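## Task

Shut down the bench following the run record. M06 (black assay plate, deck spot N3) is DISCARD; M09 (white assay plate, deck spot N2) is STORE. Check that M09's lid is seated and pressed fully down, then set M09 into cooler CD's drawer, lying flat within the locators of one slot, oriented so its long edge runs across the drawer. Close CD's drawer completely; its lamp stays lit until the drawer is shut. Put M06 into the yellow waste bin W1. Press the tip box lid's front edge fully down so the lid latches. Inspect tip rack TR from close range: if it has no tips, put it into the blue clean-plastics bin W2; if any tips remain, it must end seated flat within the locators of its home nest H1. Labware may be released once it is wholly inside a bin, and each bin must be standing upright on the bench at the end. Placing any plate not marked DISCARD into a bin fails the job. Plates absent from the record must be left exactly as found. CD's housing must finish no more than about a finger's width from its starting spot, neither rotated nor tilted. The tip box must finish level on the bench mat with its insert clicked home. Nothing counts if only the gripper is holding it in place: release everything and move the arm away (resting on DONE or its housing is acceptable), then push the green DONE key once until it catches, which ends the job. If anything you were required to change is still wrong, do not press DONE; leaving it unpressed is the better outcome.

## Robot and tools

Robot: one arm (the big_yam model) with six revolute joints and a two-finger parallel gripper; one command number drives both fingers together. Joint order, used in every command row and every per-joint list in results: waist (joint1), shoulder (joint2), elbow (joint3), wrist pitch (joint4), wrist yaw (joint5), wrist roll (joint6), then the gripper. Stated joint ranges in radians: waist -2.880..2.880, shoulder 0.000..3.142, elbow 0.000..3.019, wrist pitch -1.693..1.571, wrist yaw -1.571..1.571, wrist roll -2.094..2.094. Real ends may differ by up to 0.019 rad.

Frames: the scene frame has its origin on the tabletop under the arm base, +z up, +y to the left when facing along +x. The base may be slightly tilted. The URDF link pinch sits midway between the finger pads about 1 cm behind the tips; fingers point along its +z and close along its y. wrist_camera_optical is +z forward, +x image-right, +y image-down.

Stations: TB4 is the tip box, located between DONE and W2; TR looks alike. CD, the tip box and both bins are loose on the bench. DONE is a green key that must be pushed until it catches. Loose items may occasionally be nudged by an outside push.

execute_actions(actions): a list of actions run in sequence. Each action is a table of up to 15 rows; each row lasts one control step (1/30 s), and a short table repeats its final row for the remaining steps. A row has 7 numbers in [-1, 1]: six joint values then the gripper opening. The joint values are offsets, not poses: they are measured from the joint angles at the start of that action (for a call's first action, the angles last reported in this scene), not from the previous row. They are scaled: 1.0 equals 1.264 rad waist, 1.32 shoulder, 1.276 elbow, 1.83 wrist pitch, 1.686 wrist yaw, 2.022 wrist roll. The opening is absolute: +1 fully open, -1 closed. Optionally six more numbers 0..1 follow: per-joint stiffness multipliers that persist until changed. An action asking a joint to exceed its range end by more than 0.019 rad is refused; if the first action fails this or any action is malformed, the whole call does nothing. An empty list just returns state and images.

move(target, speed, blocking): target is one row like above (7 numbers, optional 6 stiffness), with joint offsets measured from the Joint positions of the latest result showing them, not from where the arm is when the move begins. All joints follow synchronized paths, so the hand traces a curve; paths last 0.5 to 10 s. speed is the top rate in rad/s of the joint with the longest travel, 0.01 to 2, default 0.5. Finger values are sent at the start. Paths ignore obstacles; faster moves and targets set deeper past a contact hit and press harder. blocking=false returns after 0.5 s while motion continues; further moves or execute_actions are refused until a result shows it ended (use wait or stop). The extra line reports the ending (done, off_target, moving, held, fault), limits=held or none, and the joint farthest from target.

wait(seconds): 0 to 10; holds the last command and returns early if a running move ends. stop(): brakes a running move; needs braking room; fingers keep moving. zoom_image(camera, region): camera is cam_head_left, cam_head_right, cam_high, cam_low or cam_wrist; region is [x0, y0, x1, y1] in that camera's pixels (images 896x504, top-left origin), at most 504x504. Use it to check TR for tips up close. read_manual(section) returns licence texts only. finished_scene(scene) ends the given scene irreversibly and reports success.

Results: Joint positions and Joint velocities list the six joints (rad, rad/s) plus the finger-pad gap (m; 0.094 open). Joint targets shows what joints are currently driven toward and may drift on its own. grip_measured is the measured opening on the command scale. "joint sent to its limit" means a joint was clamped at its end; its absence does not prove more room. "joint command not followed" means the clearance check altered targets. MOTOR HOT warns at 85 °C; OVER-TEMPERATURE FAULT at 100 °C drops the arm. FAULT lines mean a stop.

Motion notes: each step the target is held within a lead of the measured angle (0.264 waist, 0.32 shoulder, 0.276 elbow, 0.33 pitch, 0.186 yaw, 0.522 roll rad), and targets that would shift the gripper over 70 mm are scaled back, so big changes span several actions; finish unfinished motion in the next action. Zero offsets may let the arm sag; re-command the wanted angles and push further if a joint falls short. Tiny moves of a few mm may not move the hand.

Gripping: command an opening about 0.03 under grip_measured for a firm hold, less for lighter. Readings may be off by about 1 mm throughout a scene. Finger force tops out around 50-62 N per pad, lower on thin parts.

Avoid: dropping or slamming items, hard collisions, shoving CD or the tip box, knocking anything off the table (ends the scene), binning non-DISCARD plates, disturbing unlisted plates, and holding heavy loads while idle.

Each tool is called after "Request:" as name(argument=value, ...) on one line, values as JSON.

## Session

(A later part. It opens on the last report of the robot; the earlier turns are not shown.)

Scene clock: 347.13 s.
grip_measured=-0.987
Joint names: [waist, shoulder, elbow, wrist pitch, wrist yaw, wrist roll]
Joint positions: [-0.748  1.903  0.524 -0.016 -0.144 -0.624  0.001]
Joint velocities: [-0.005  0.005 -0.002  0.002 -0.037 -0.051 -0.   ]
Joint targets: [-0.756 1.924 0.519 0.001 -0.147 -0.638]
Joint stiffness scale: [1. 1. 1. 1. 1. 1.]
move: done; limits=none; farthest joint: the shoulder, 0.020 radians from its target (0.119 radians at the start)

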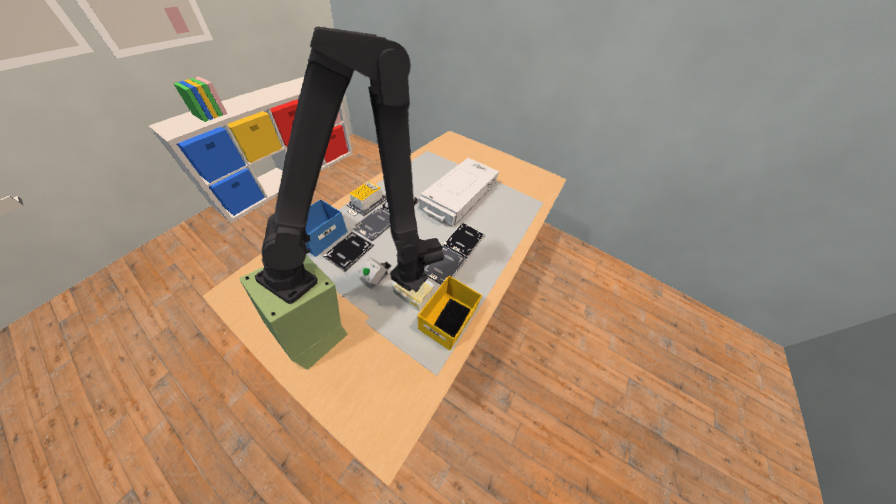

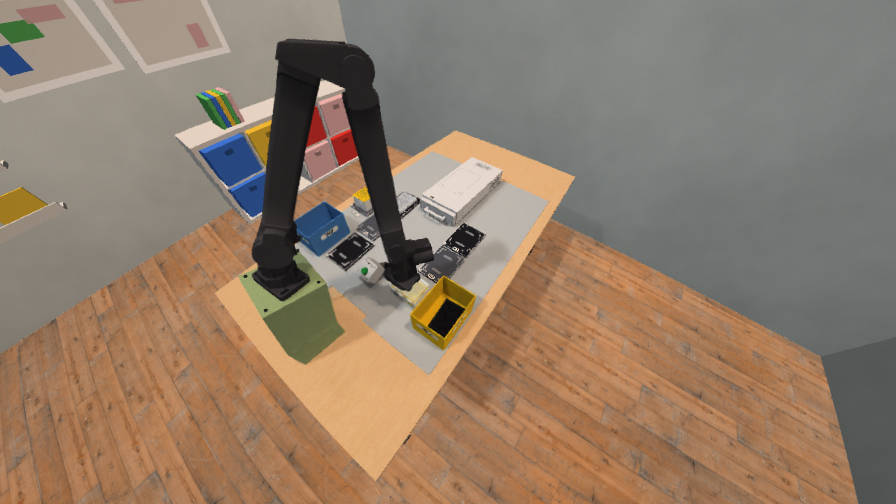

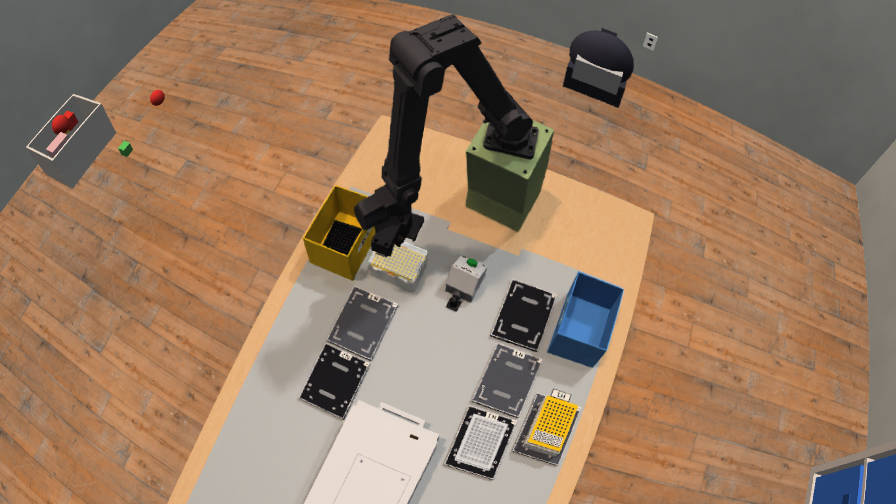

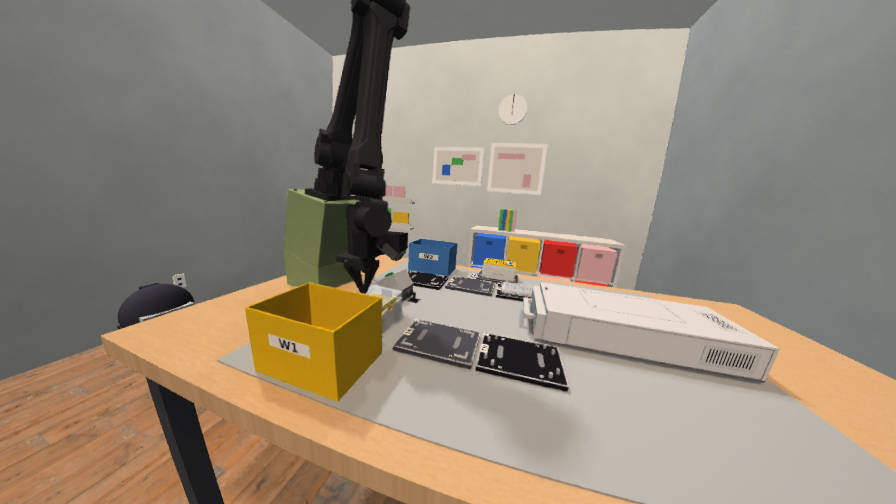

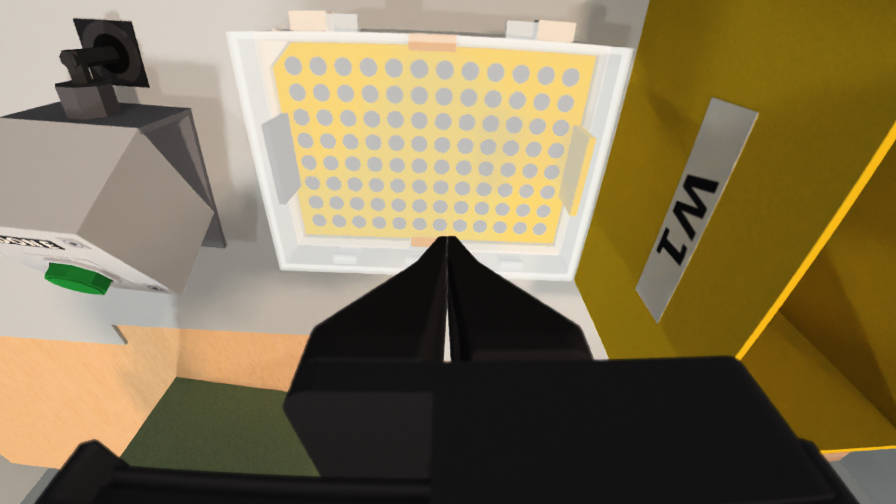

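Request:
move(target=[0,0.075,0.025,0.01,0,0,-1], speed=0.05)

Scene clock: 350.80 s.
grip_measured=-0.987
Joint names: [waist, shoulder, elbow, wrist pitch, wrist yaw, wrist roll]
Joint positions: [-0.748  1.938  0.537 -0.016 -0.144 -0.624  0.001]
Joint velocities: [ 0.005  0.005 -0.012 -0.007  0.007  0.022 -0.001]
Joint targets: [-0.748 2.002 0.556 0.002 -0.144 -0.624]
Joint stiffness scale: [1. 1. 1. 1. 1. 1.]
move: off_target; limits=none; farthest joint: the shoulder, 0.064 radians from its target (0.099 radians at the start)

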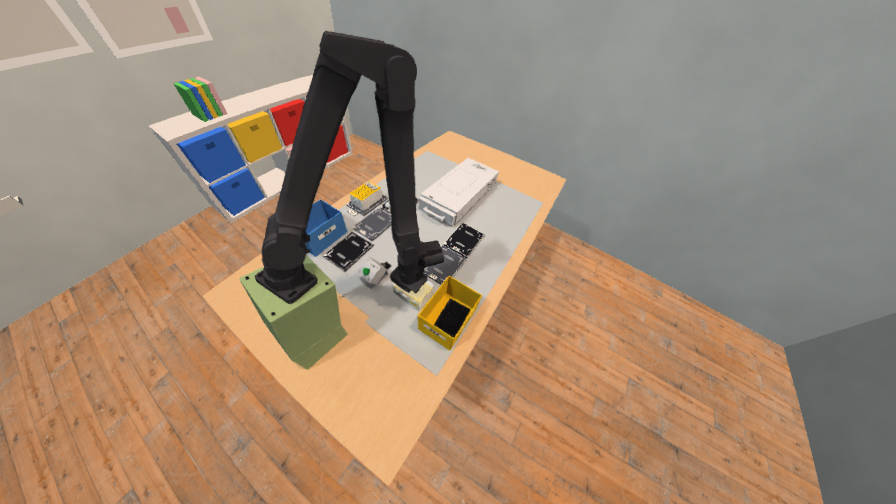

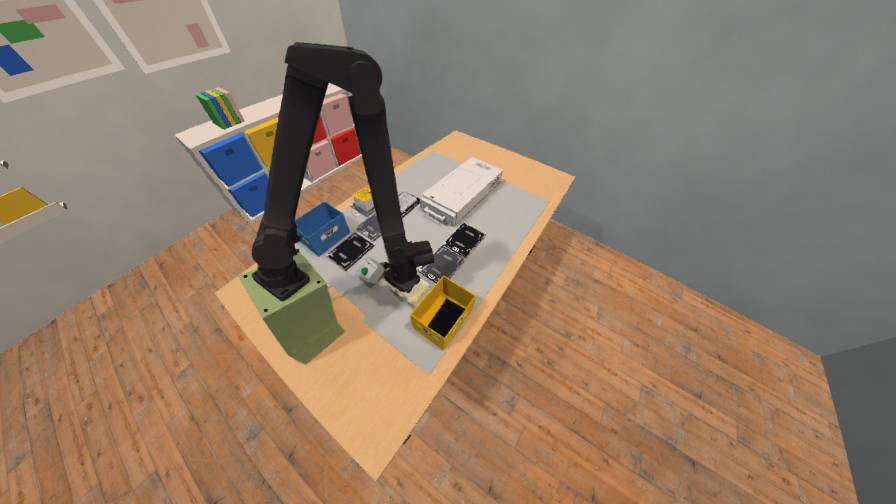

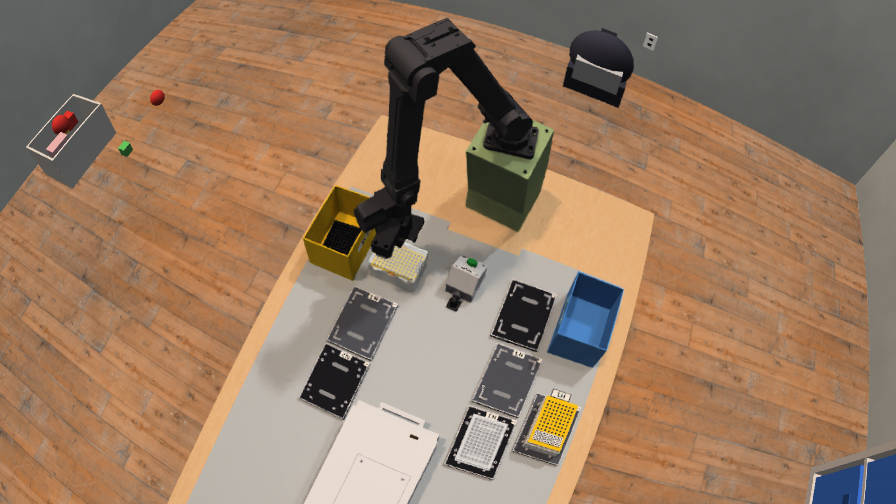

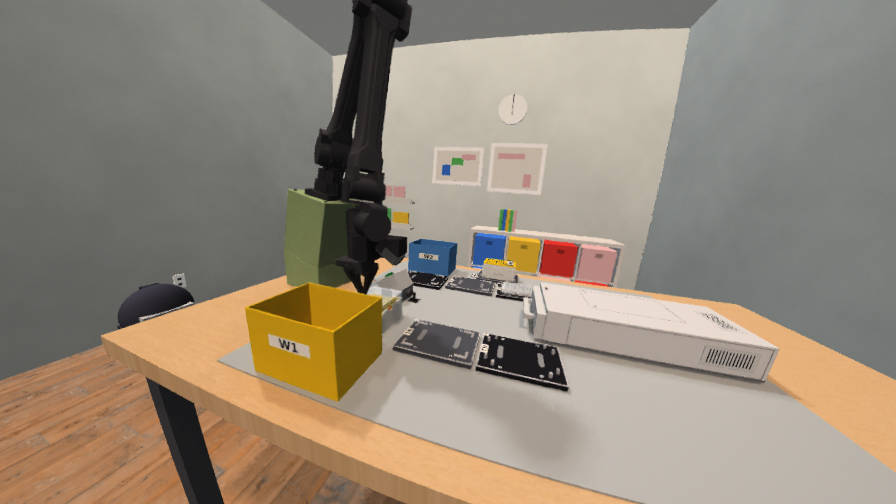

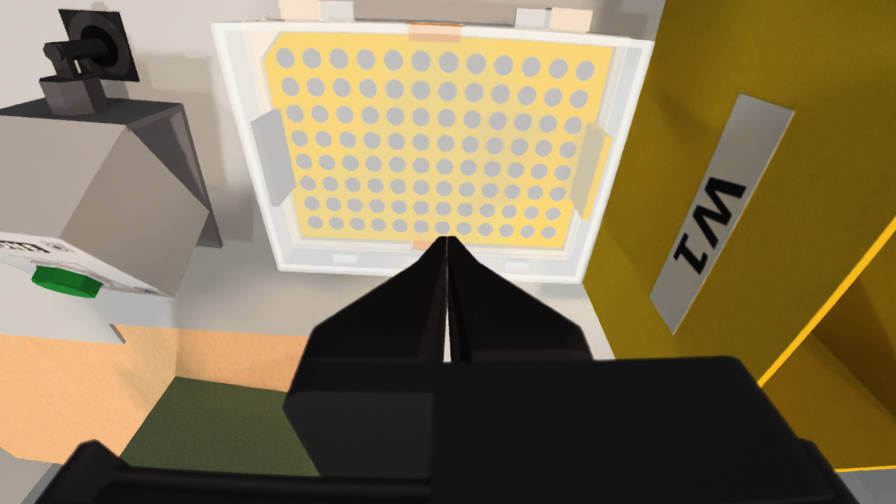

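Request:
move(target=[0,0.075,0.008,0.01,0,0,-1], speed=0.05)

Request:
move(target=[0,-0.2,0,-0.12,0,0,-1], speed=0.3)

Request:
zoom_image(camera="cam_head_left", region=[370,250,460,320])

Scene clock: 357.53 s.
grip_measured=-0.987
Joint names: [waist, shoulder, elbow, wrist pitch, wrist yaw, wrist roll]
Joint positions: [-0.748  1.94   0.537 -0.016 -0.146 -0.624  0.001]
Joint velocities: [-0.005 -0.015  0.012 -0.027  0.007 -0.022  0.001]
Joint targets: [-0.748 2.037 0.547 0.002 -0.145 -0.624]
Joint stiffness scale: [1. 1. 1. 1. 1. 1.]
move: off_target; limits=none; farthest joint: the shoulder, 0.097 radians from its target (0.099 radians at the start)

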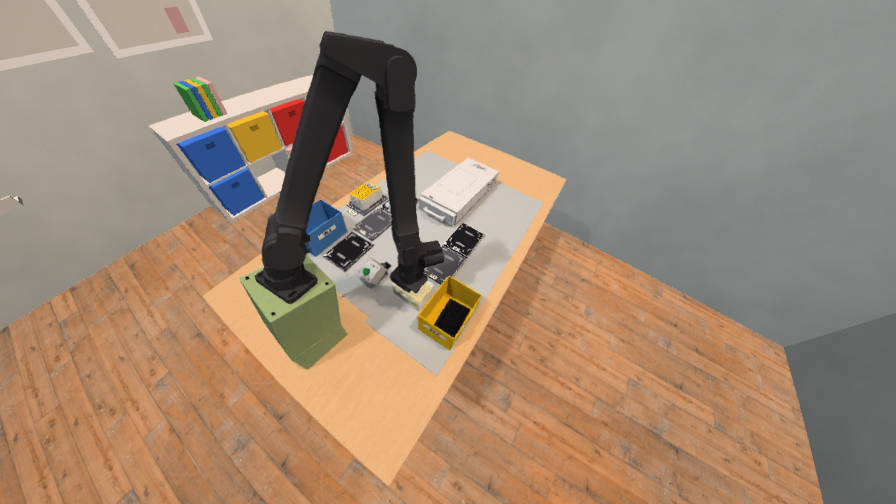

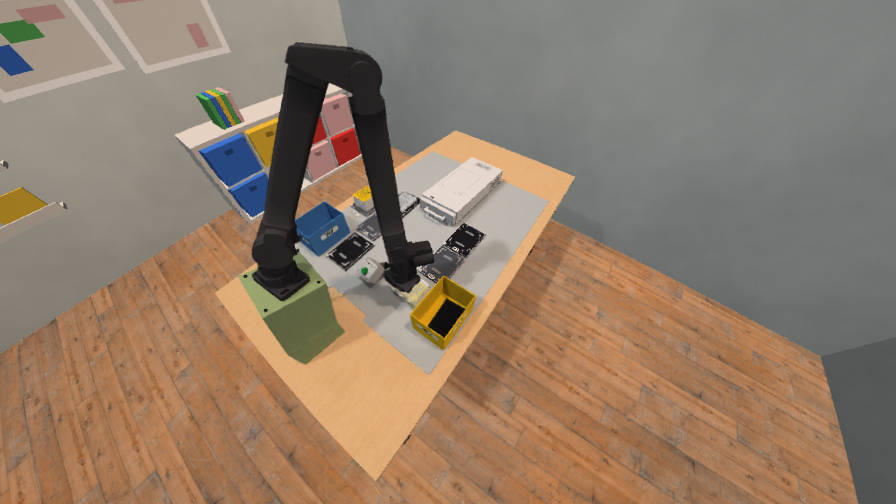

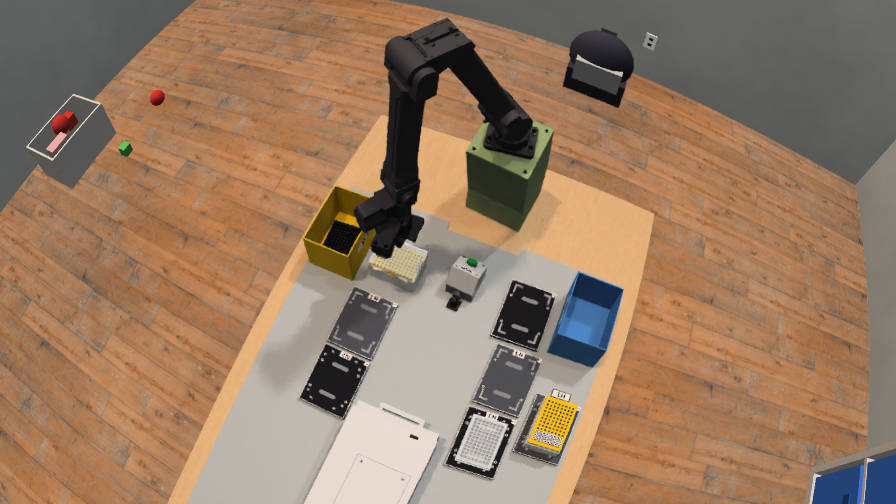

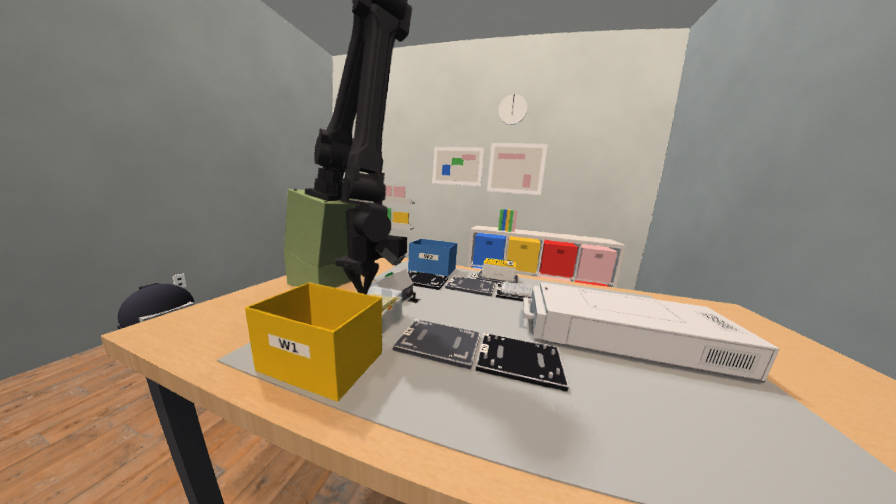

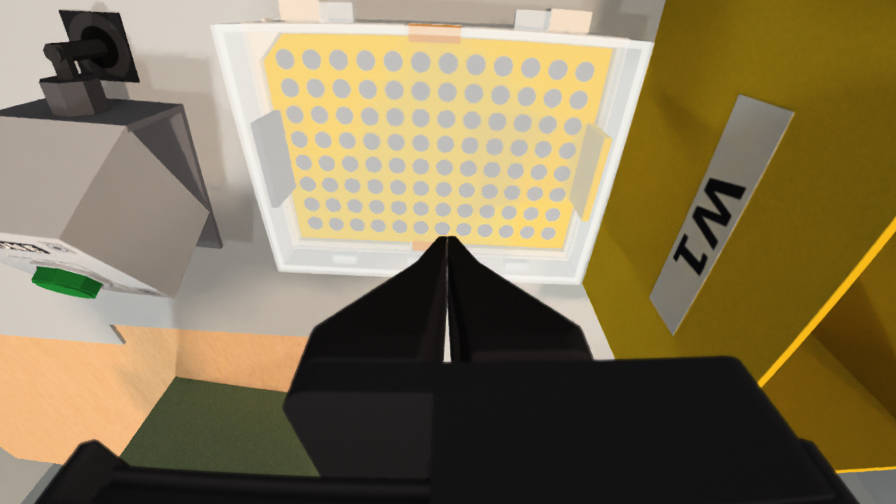

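Scene clock: 358.87 s.
grip_measured=-0.987
Joint names: [waist, shoulder, elbow, wrist pitch, wrist yaw, wrist roll]
Joint positions: [-0.748  1.677  0.536 -0.219 -0.146 -0.624  0.001]
Joint velocities: [-0.005 -0.005  0.007 -0.002 -0.037 -0.066 -0.001]
Joint targets: [-0.748 1.676 0.537 -0.236 -0.146 -0.624]
Joint stiffness scale: [1. 1. 1. 1. 1. 1.]
move: done; limits=none; farthest joint: the wrist pitch, 0.016 radians from its target (0.220 radians at the start)

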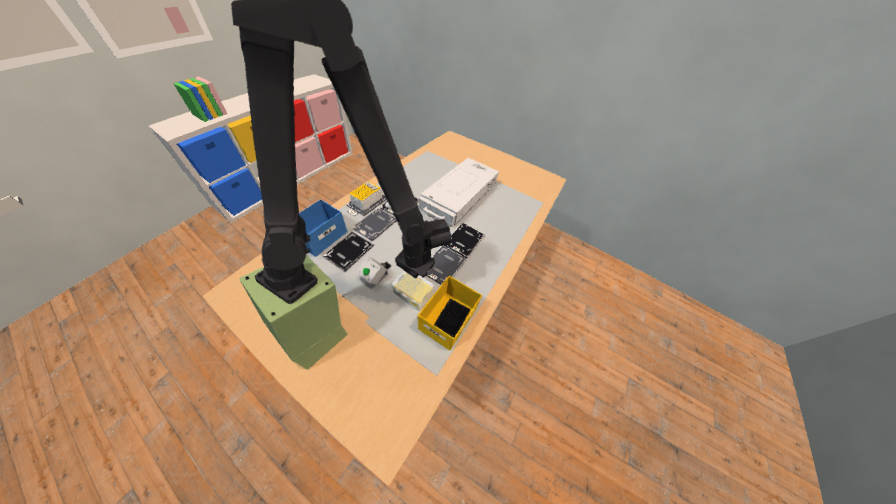

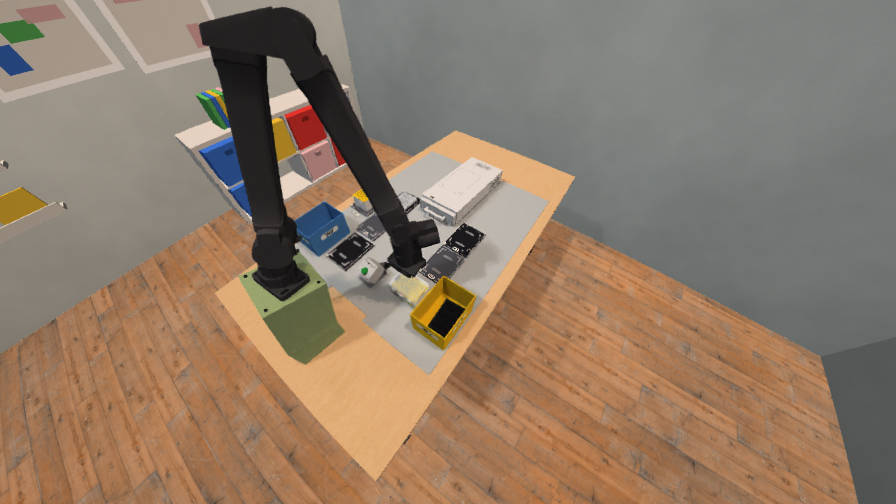

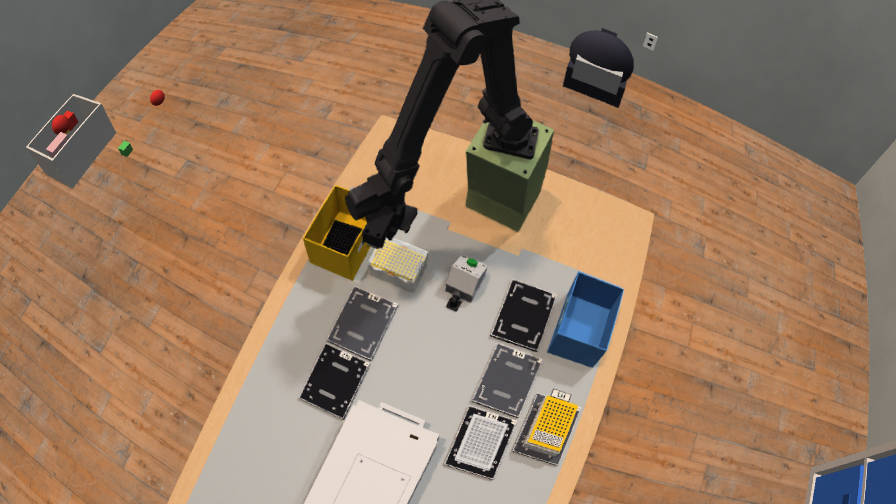

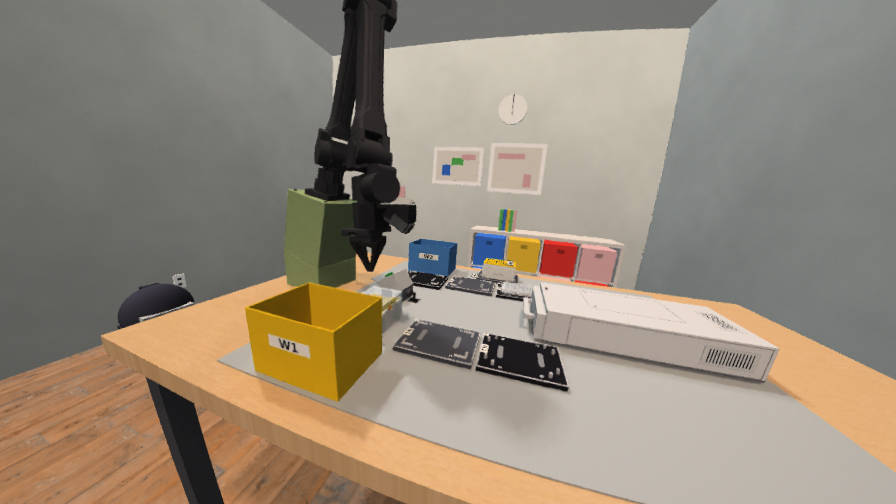

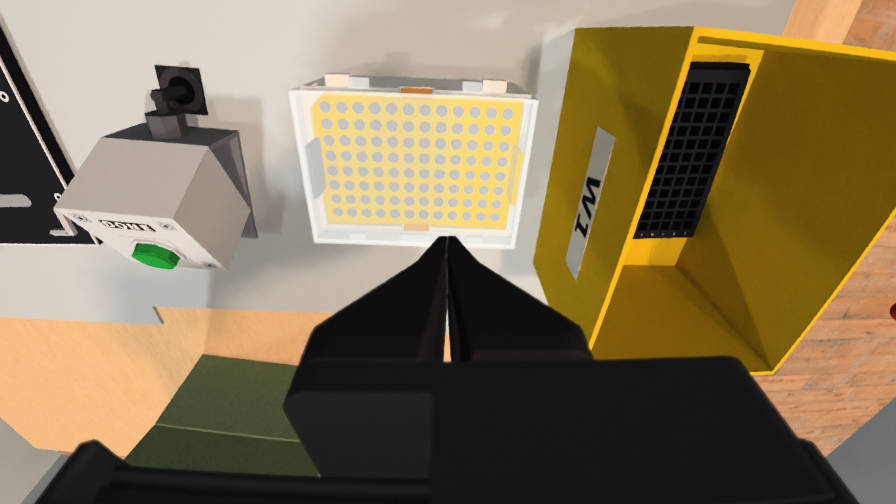

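Region (370, 250, 460, 320) of cam_head_left's 896x504 image, scaled by 5.600, with more detail than that image has.

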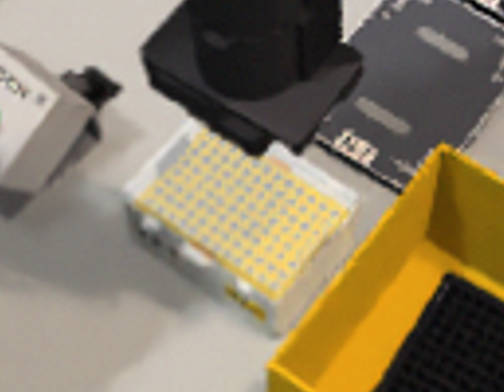

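Request:
move(target=[0.925,0.305,0.77,-0.34,0.135,0.588,1], speed=0.6)

Scene clock: 365.50 s.
grip_measured=+1.000
Joint names: [waist, shoulder, elbow, wrist pitch, wrist yaw, wrist roll]
Joint positions: [ 0.43   2.046  1.49  -0.826  0.079  0.55   0.094]
Joint velocities: [ 0.015 -0.005 -0.022  0.002 -0.022 -0.007  0.   ]
Joint targets: [0.421 2.079 1.519 -0.842 0.082 0.565]
Joint stiffness scale: [1. 1. 1. 1. 1. 1.]
move: off_target; limits=none; farthest joint: the shoulder, 0.033 radians from its target (0.403 radians at the start)

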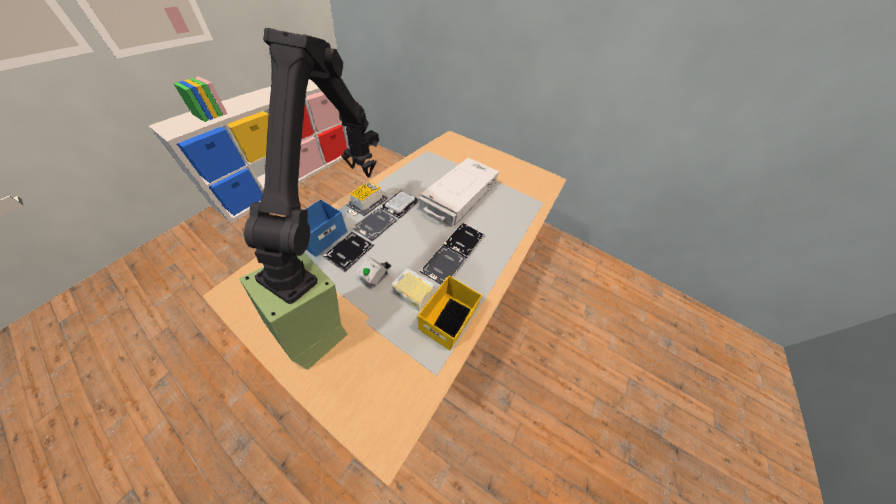

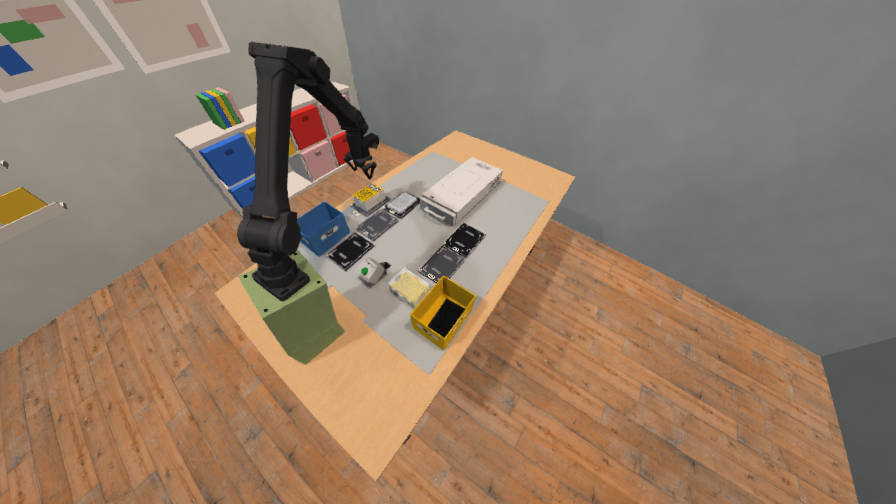

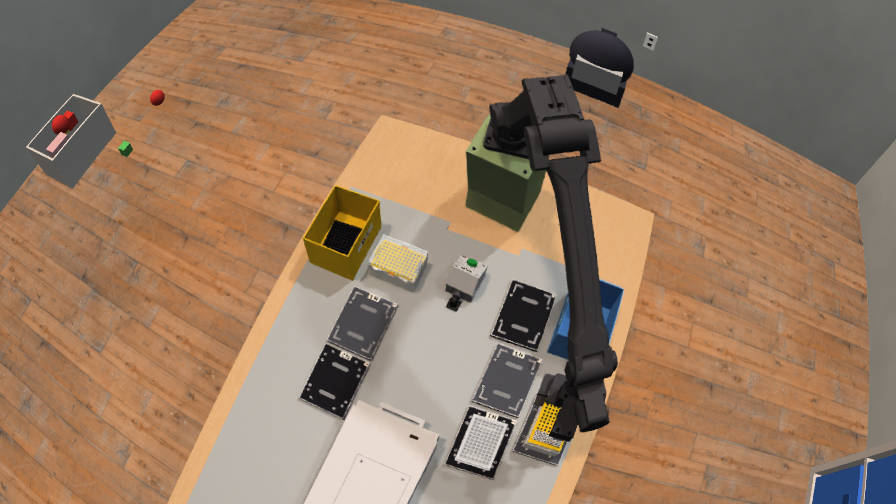

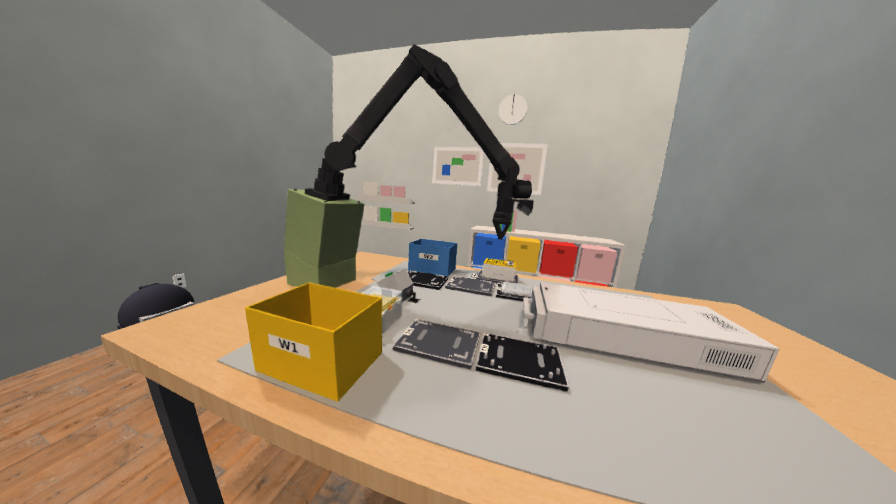

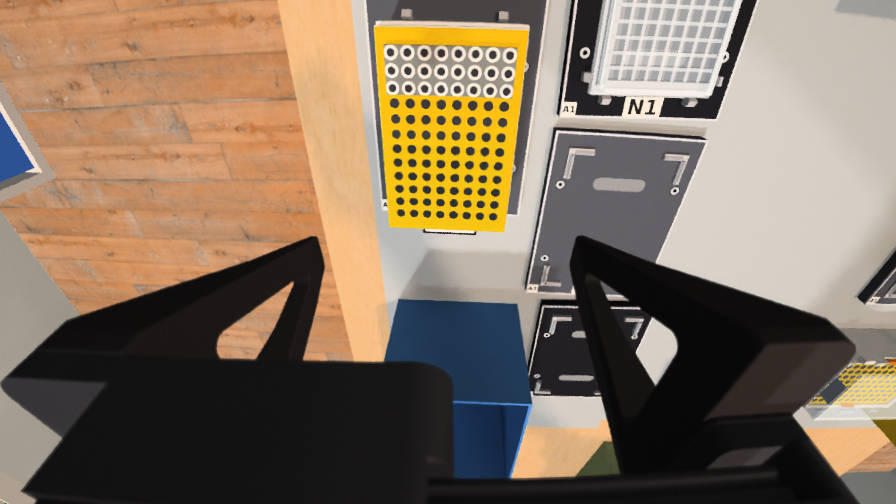

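Request:
zoom_image(camera="cam_wrist", region=[330,0,580,250])

Request:
zoom_image(camera="cam_low", region=[450,245,550,305])

Request:
zoom_image(camera="cam_head_right", region=[330,170,410,230])

Region (330, 0, 580, 250) of cam_wrist's 896x504 image, scaled by 2.016, with more detail than that image has.

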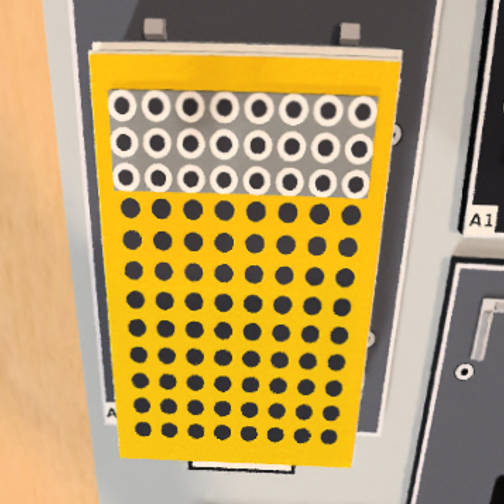

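Region (450, 245, 550, 305) of cam_low's 896x504 image, scaled by 5.040, with more detail than that image has; it fills the top 302 rows of this view, and the rest is white.

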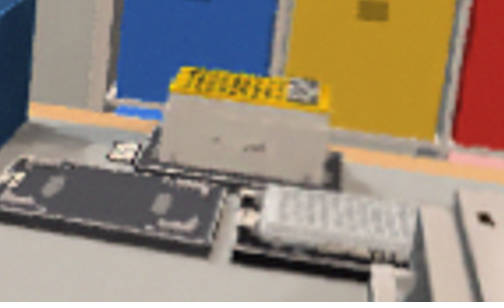

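Region (330, 170, 410, 230) of cam_head_right's 896x504 image, scaled by 6.300, with more detail than that image has; it fills the top 378 rows of this view, and the rest is white.

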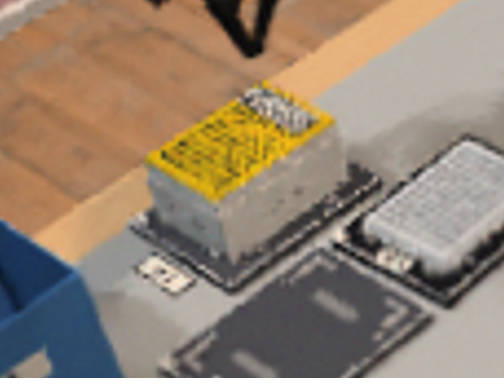

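Request:
move(target=[0.11,-0.133,-0.307,0.265,0.015,0.08,1])

Scene clock: 380.13 s.
grip_measured=+1.000
Joint names: [waist, shoulder, elbow, wrist pitch, wrist yaw, wrist roll]
Joint positions: [ 0.566  1.879  1.102 -0.36   0.102  0.697  0.094]
Joint velocities: [-0.005 -0.015 -0.017 -0.002 -0.022  0.007  0.   ]
Joint targets: [0.570 1.871 1.098 -0.340 0.105 0.712]
Joint stiffness scale: [1. 1. 1. 1. 1. 1.]
move: done; limits=none; farthest joint: the wrist pitch, 0.019 radians from its target (0.484 radians at the start)

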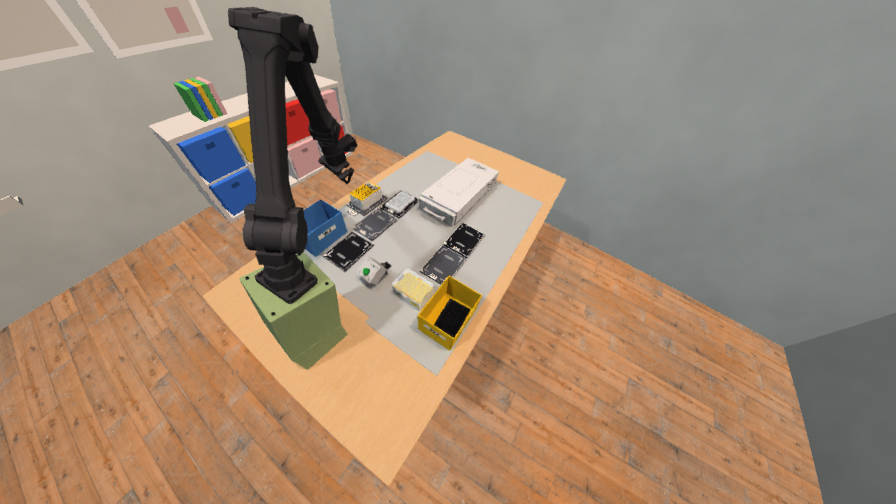

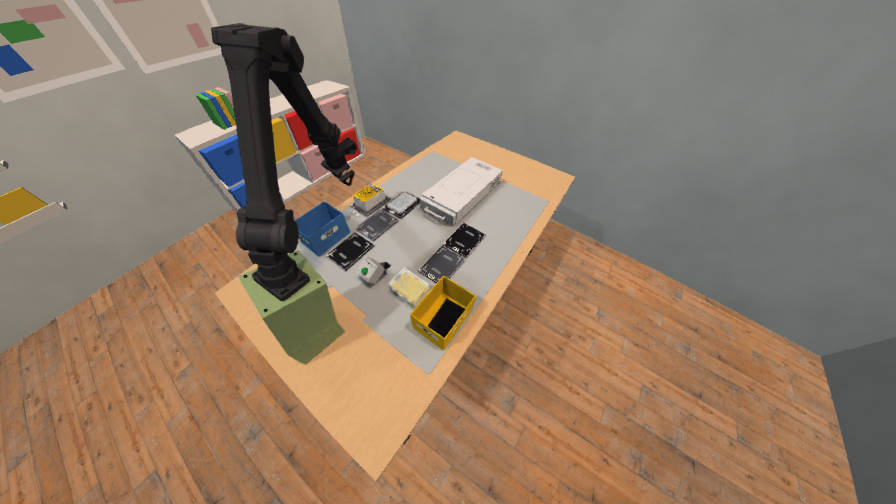

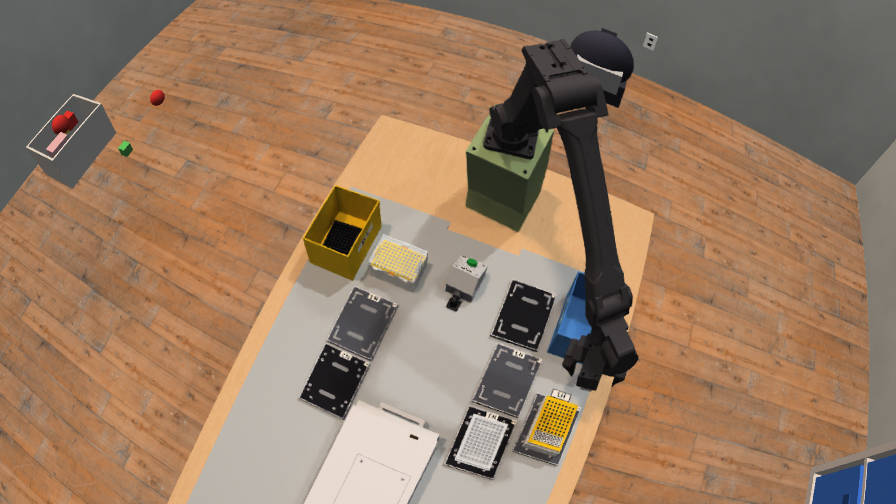

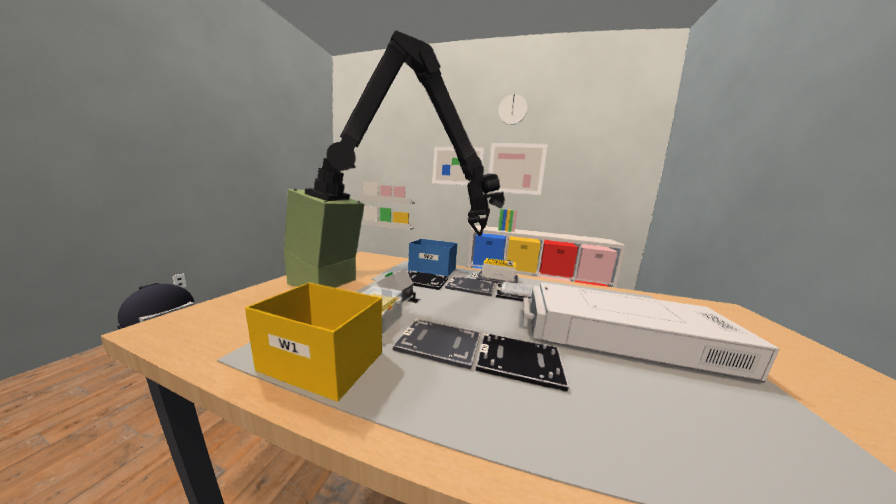

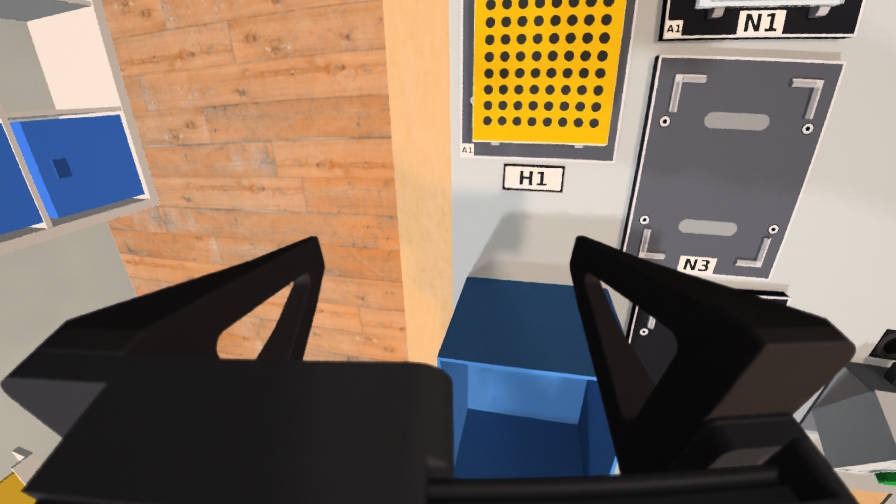

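Pull back a bit more.

Request:
move(target=[0.05,-0.04,-0.12,0.09,0,0.03,1])

Request:
zoom_image(camera="cam_wrist", region=[430,0,730,200])

Scene clock: 383.83 s.
grip_measured=+1.000
Joint names: [waist, shoulder, elbow, wrist pitch, wrist yaw, wrist roll]
Joint positions: [ 0.629  1.836  0.952 -0.216  0.102  0.743  0.094]
Joint velocities: [-0.015  0.005  0.007  0.007  0.037  0.081  0.   ]
Joint targets: [0.629 1.826 0.949 -0.196 0.102 0.758]
Joint stiffness scale: [1. 1. 1. 1. 1. 1.]
move: done; limits=none; farthest joint: the wrist pitch, 0.020 radians from its target (0.165 radians at the start)

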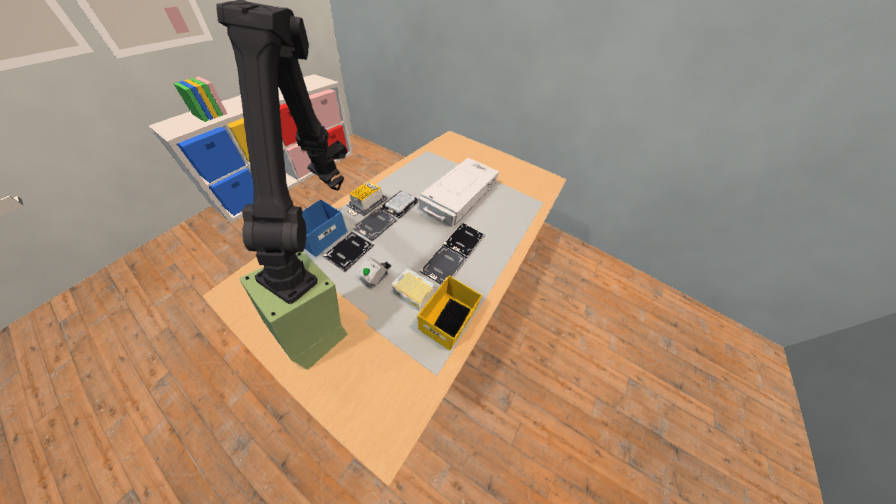

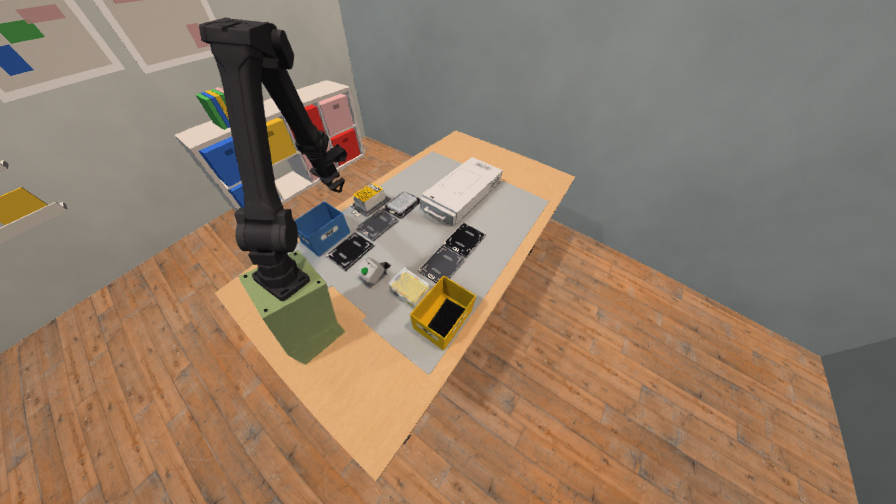

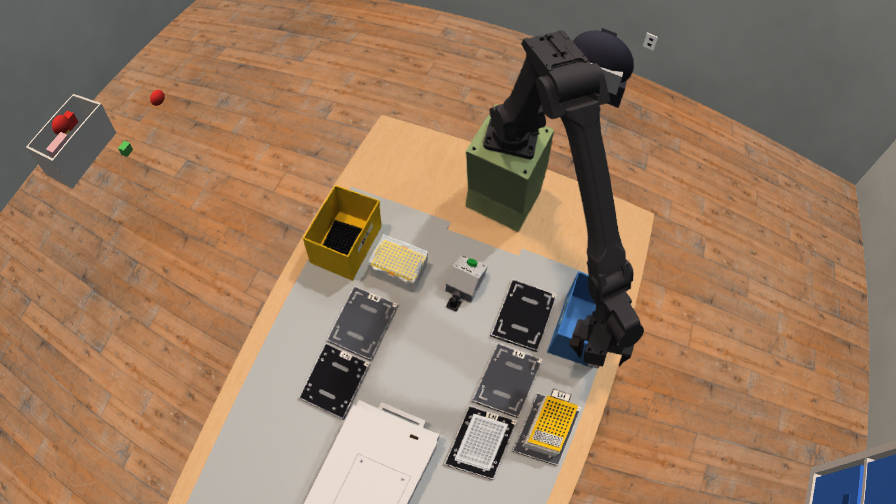

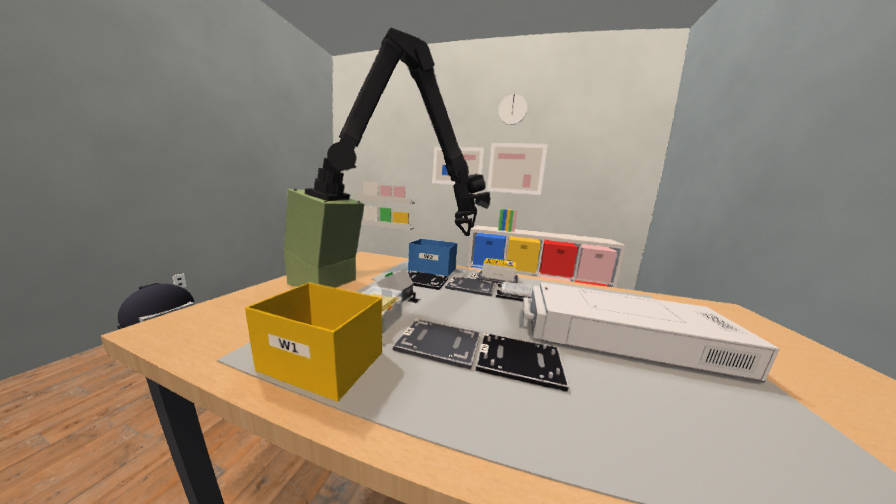

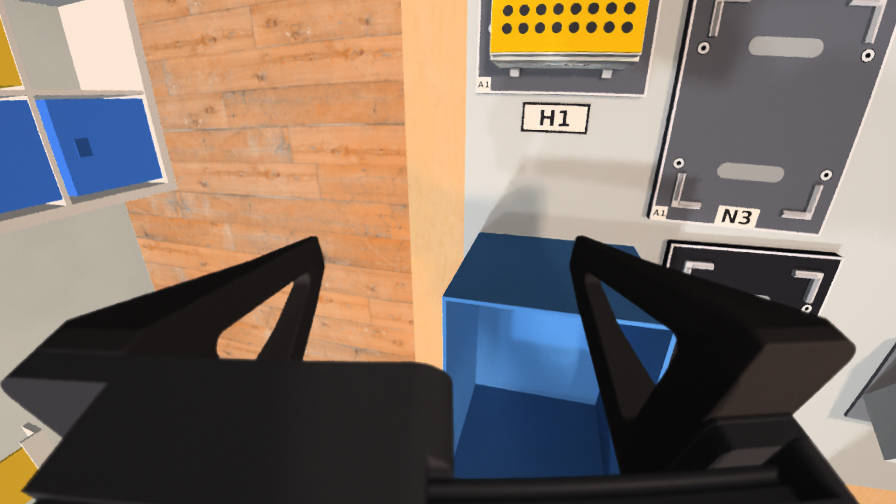

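Region (430, 0, 730, 200) of cam_wrist's 896x504 image, scaled by 1.680, with more detail than that image has.

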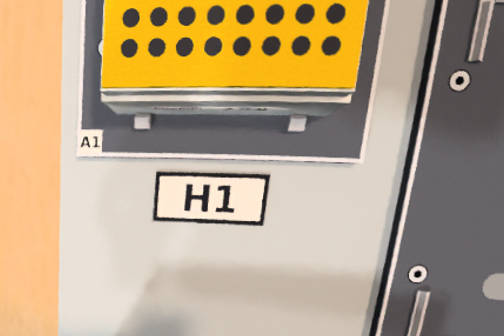

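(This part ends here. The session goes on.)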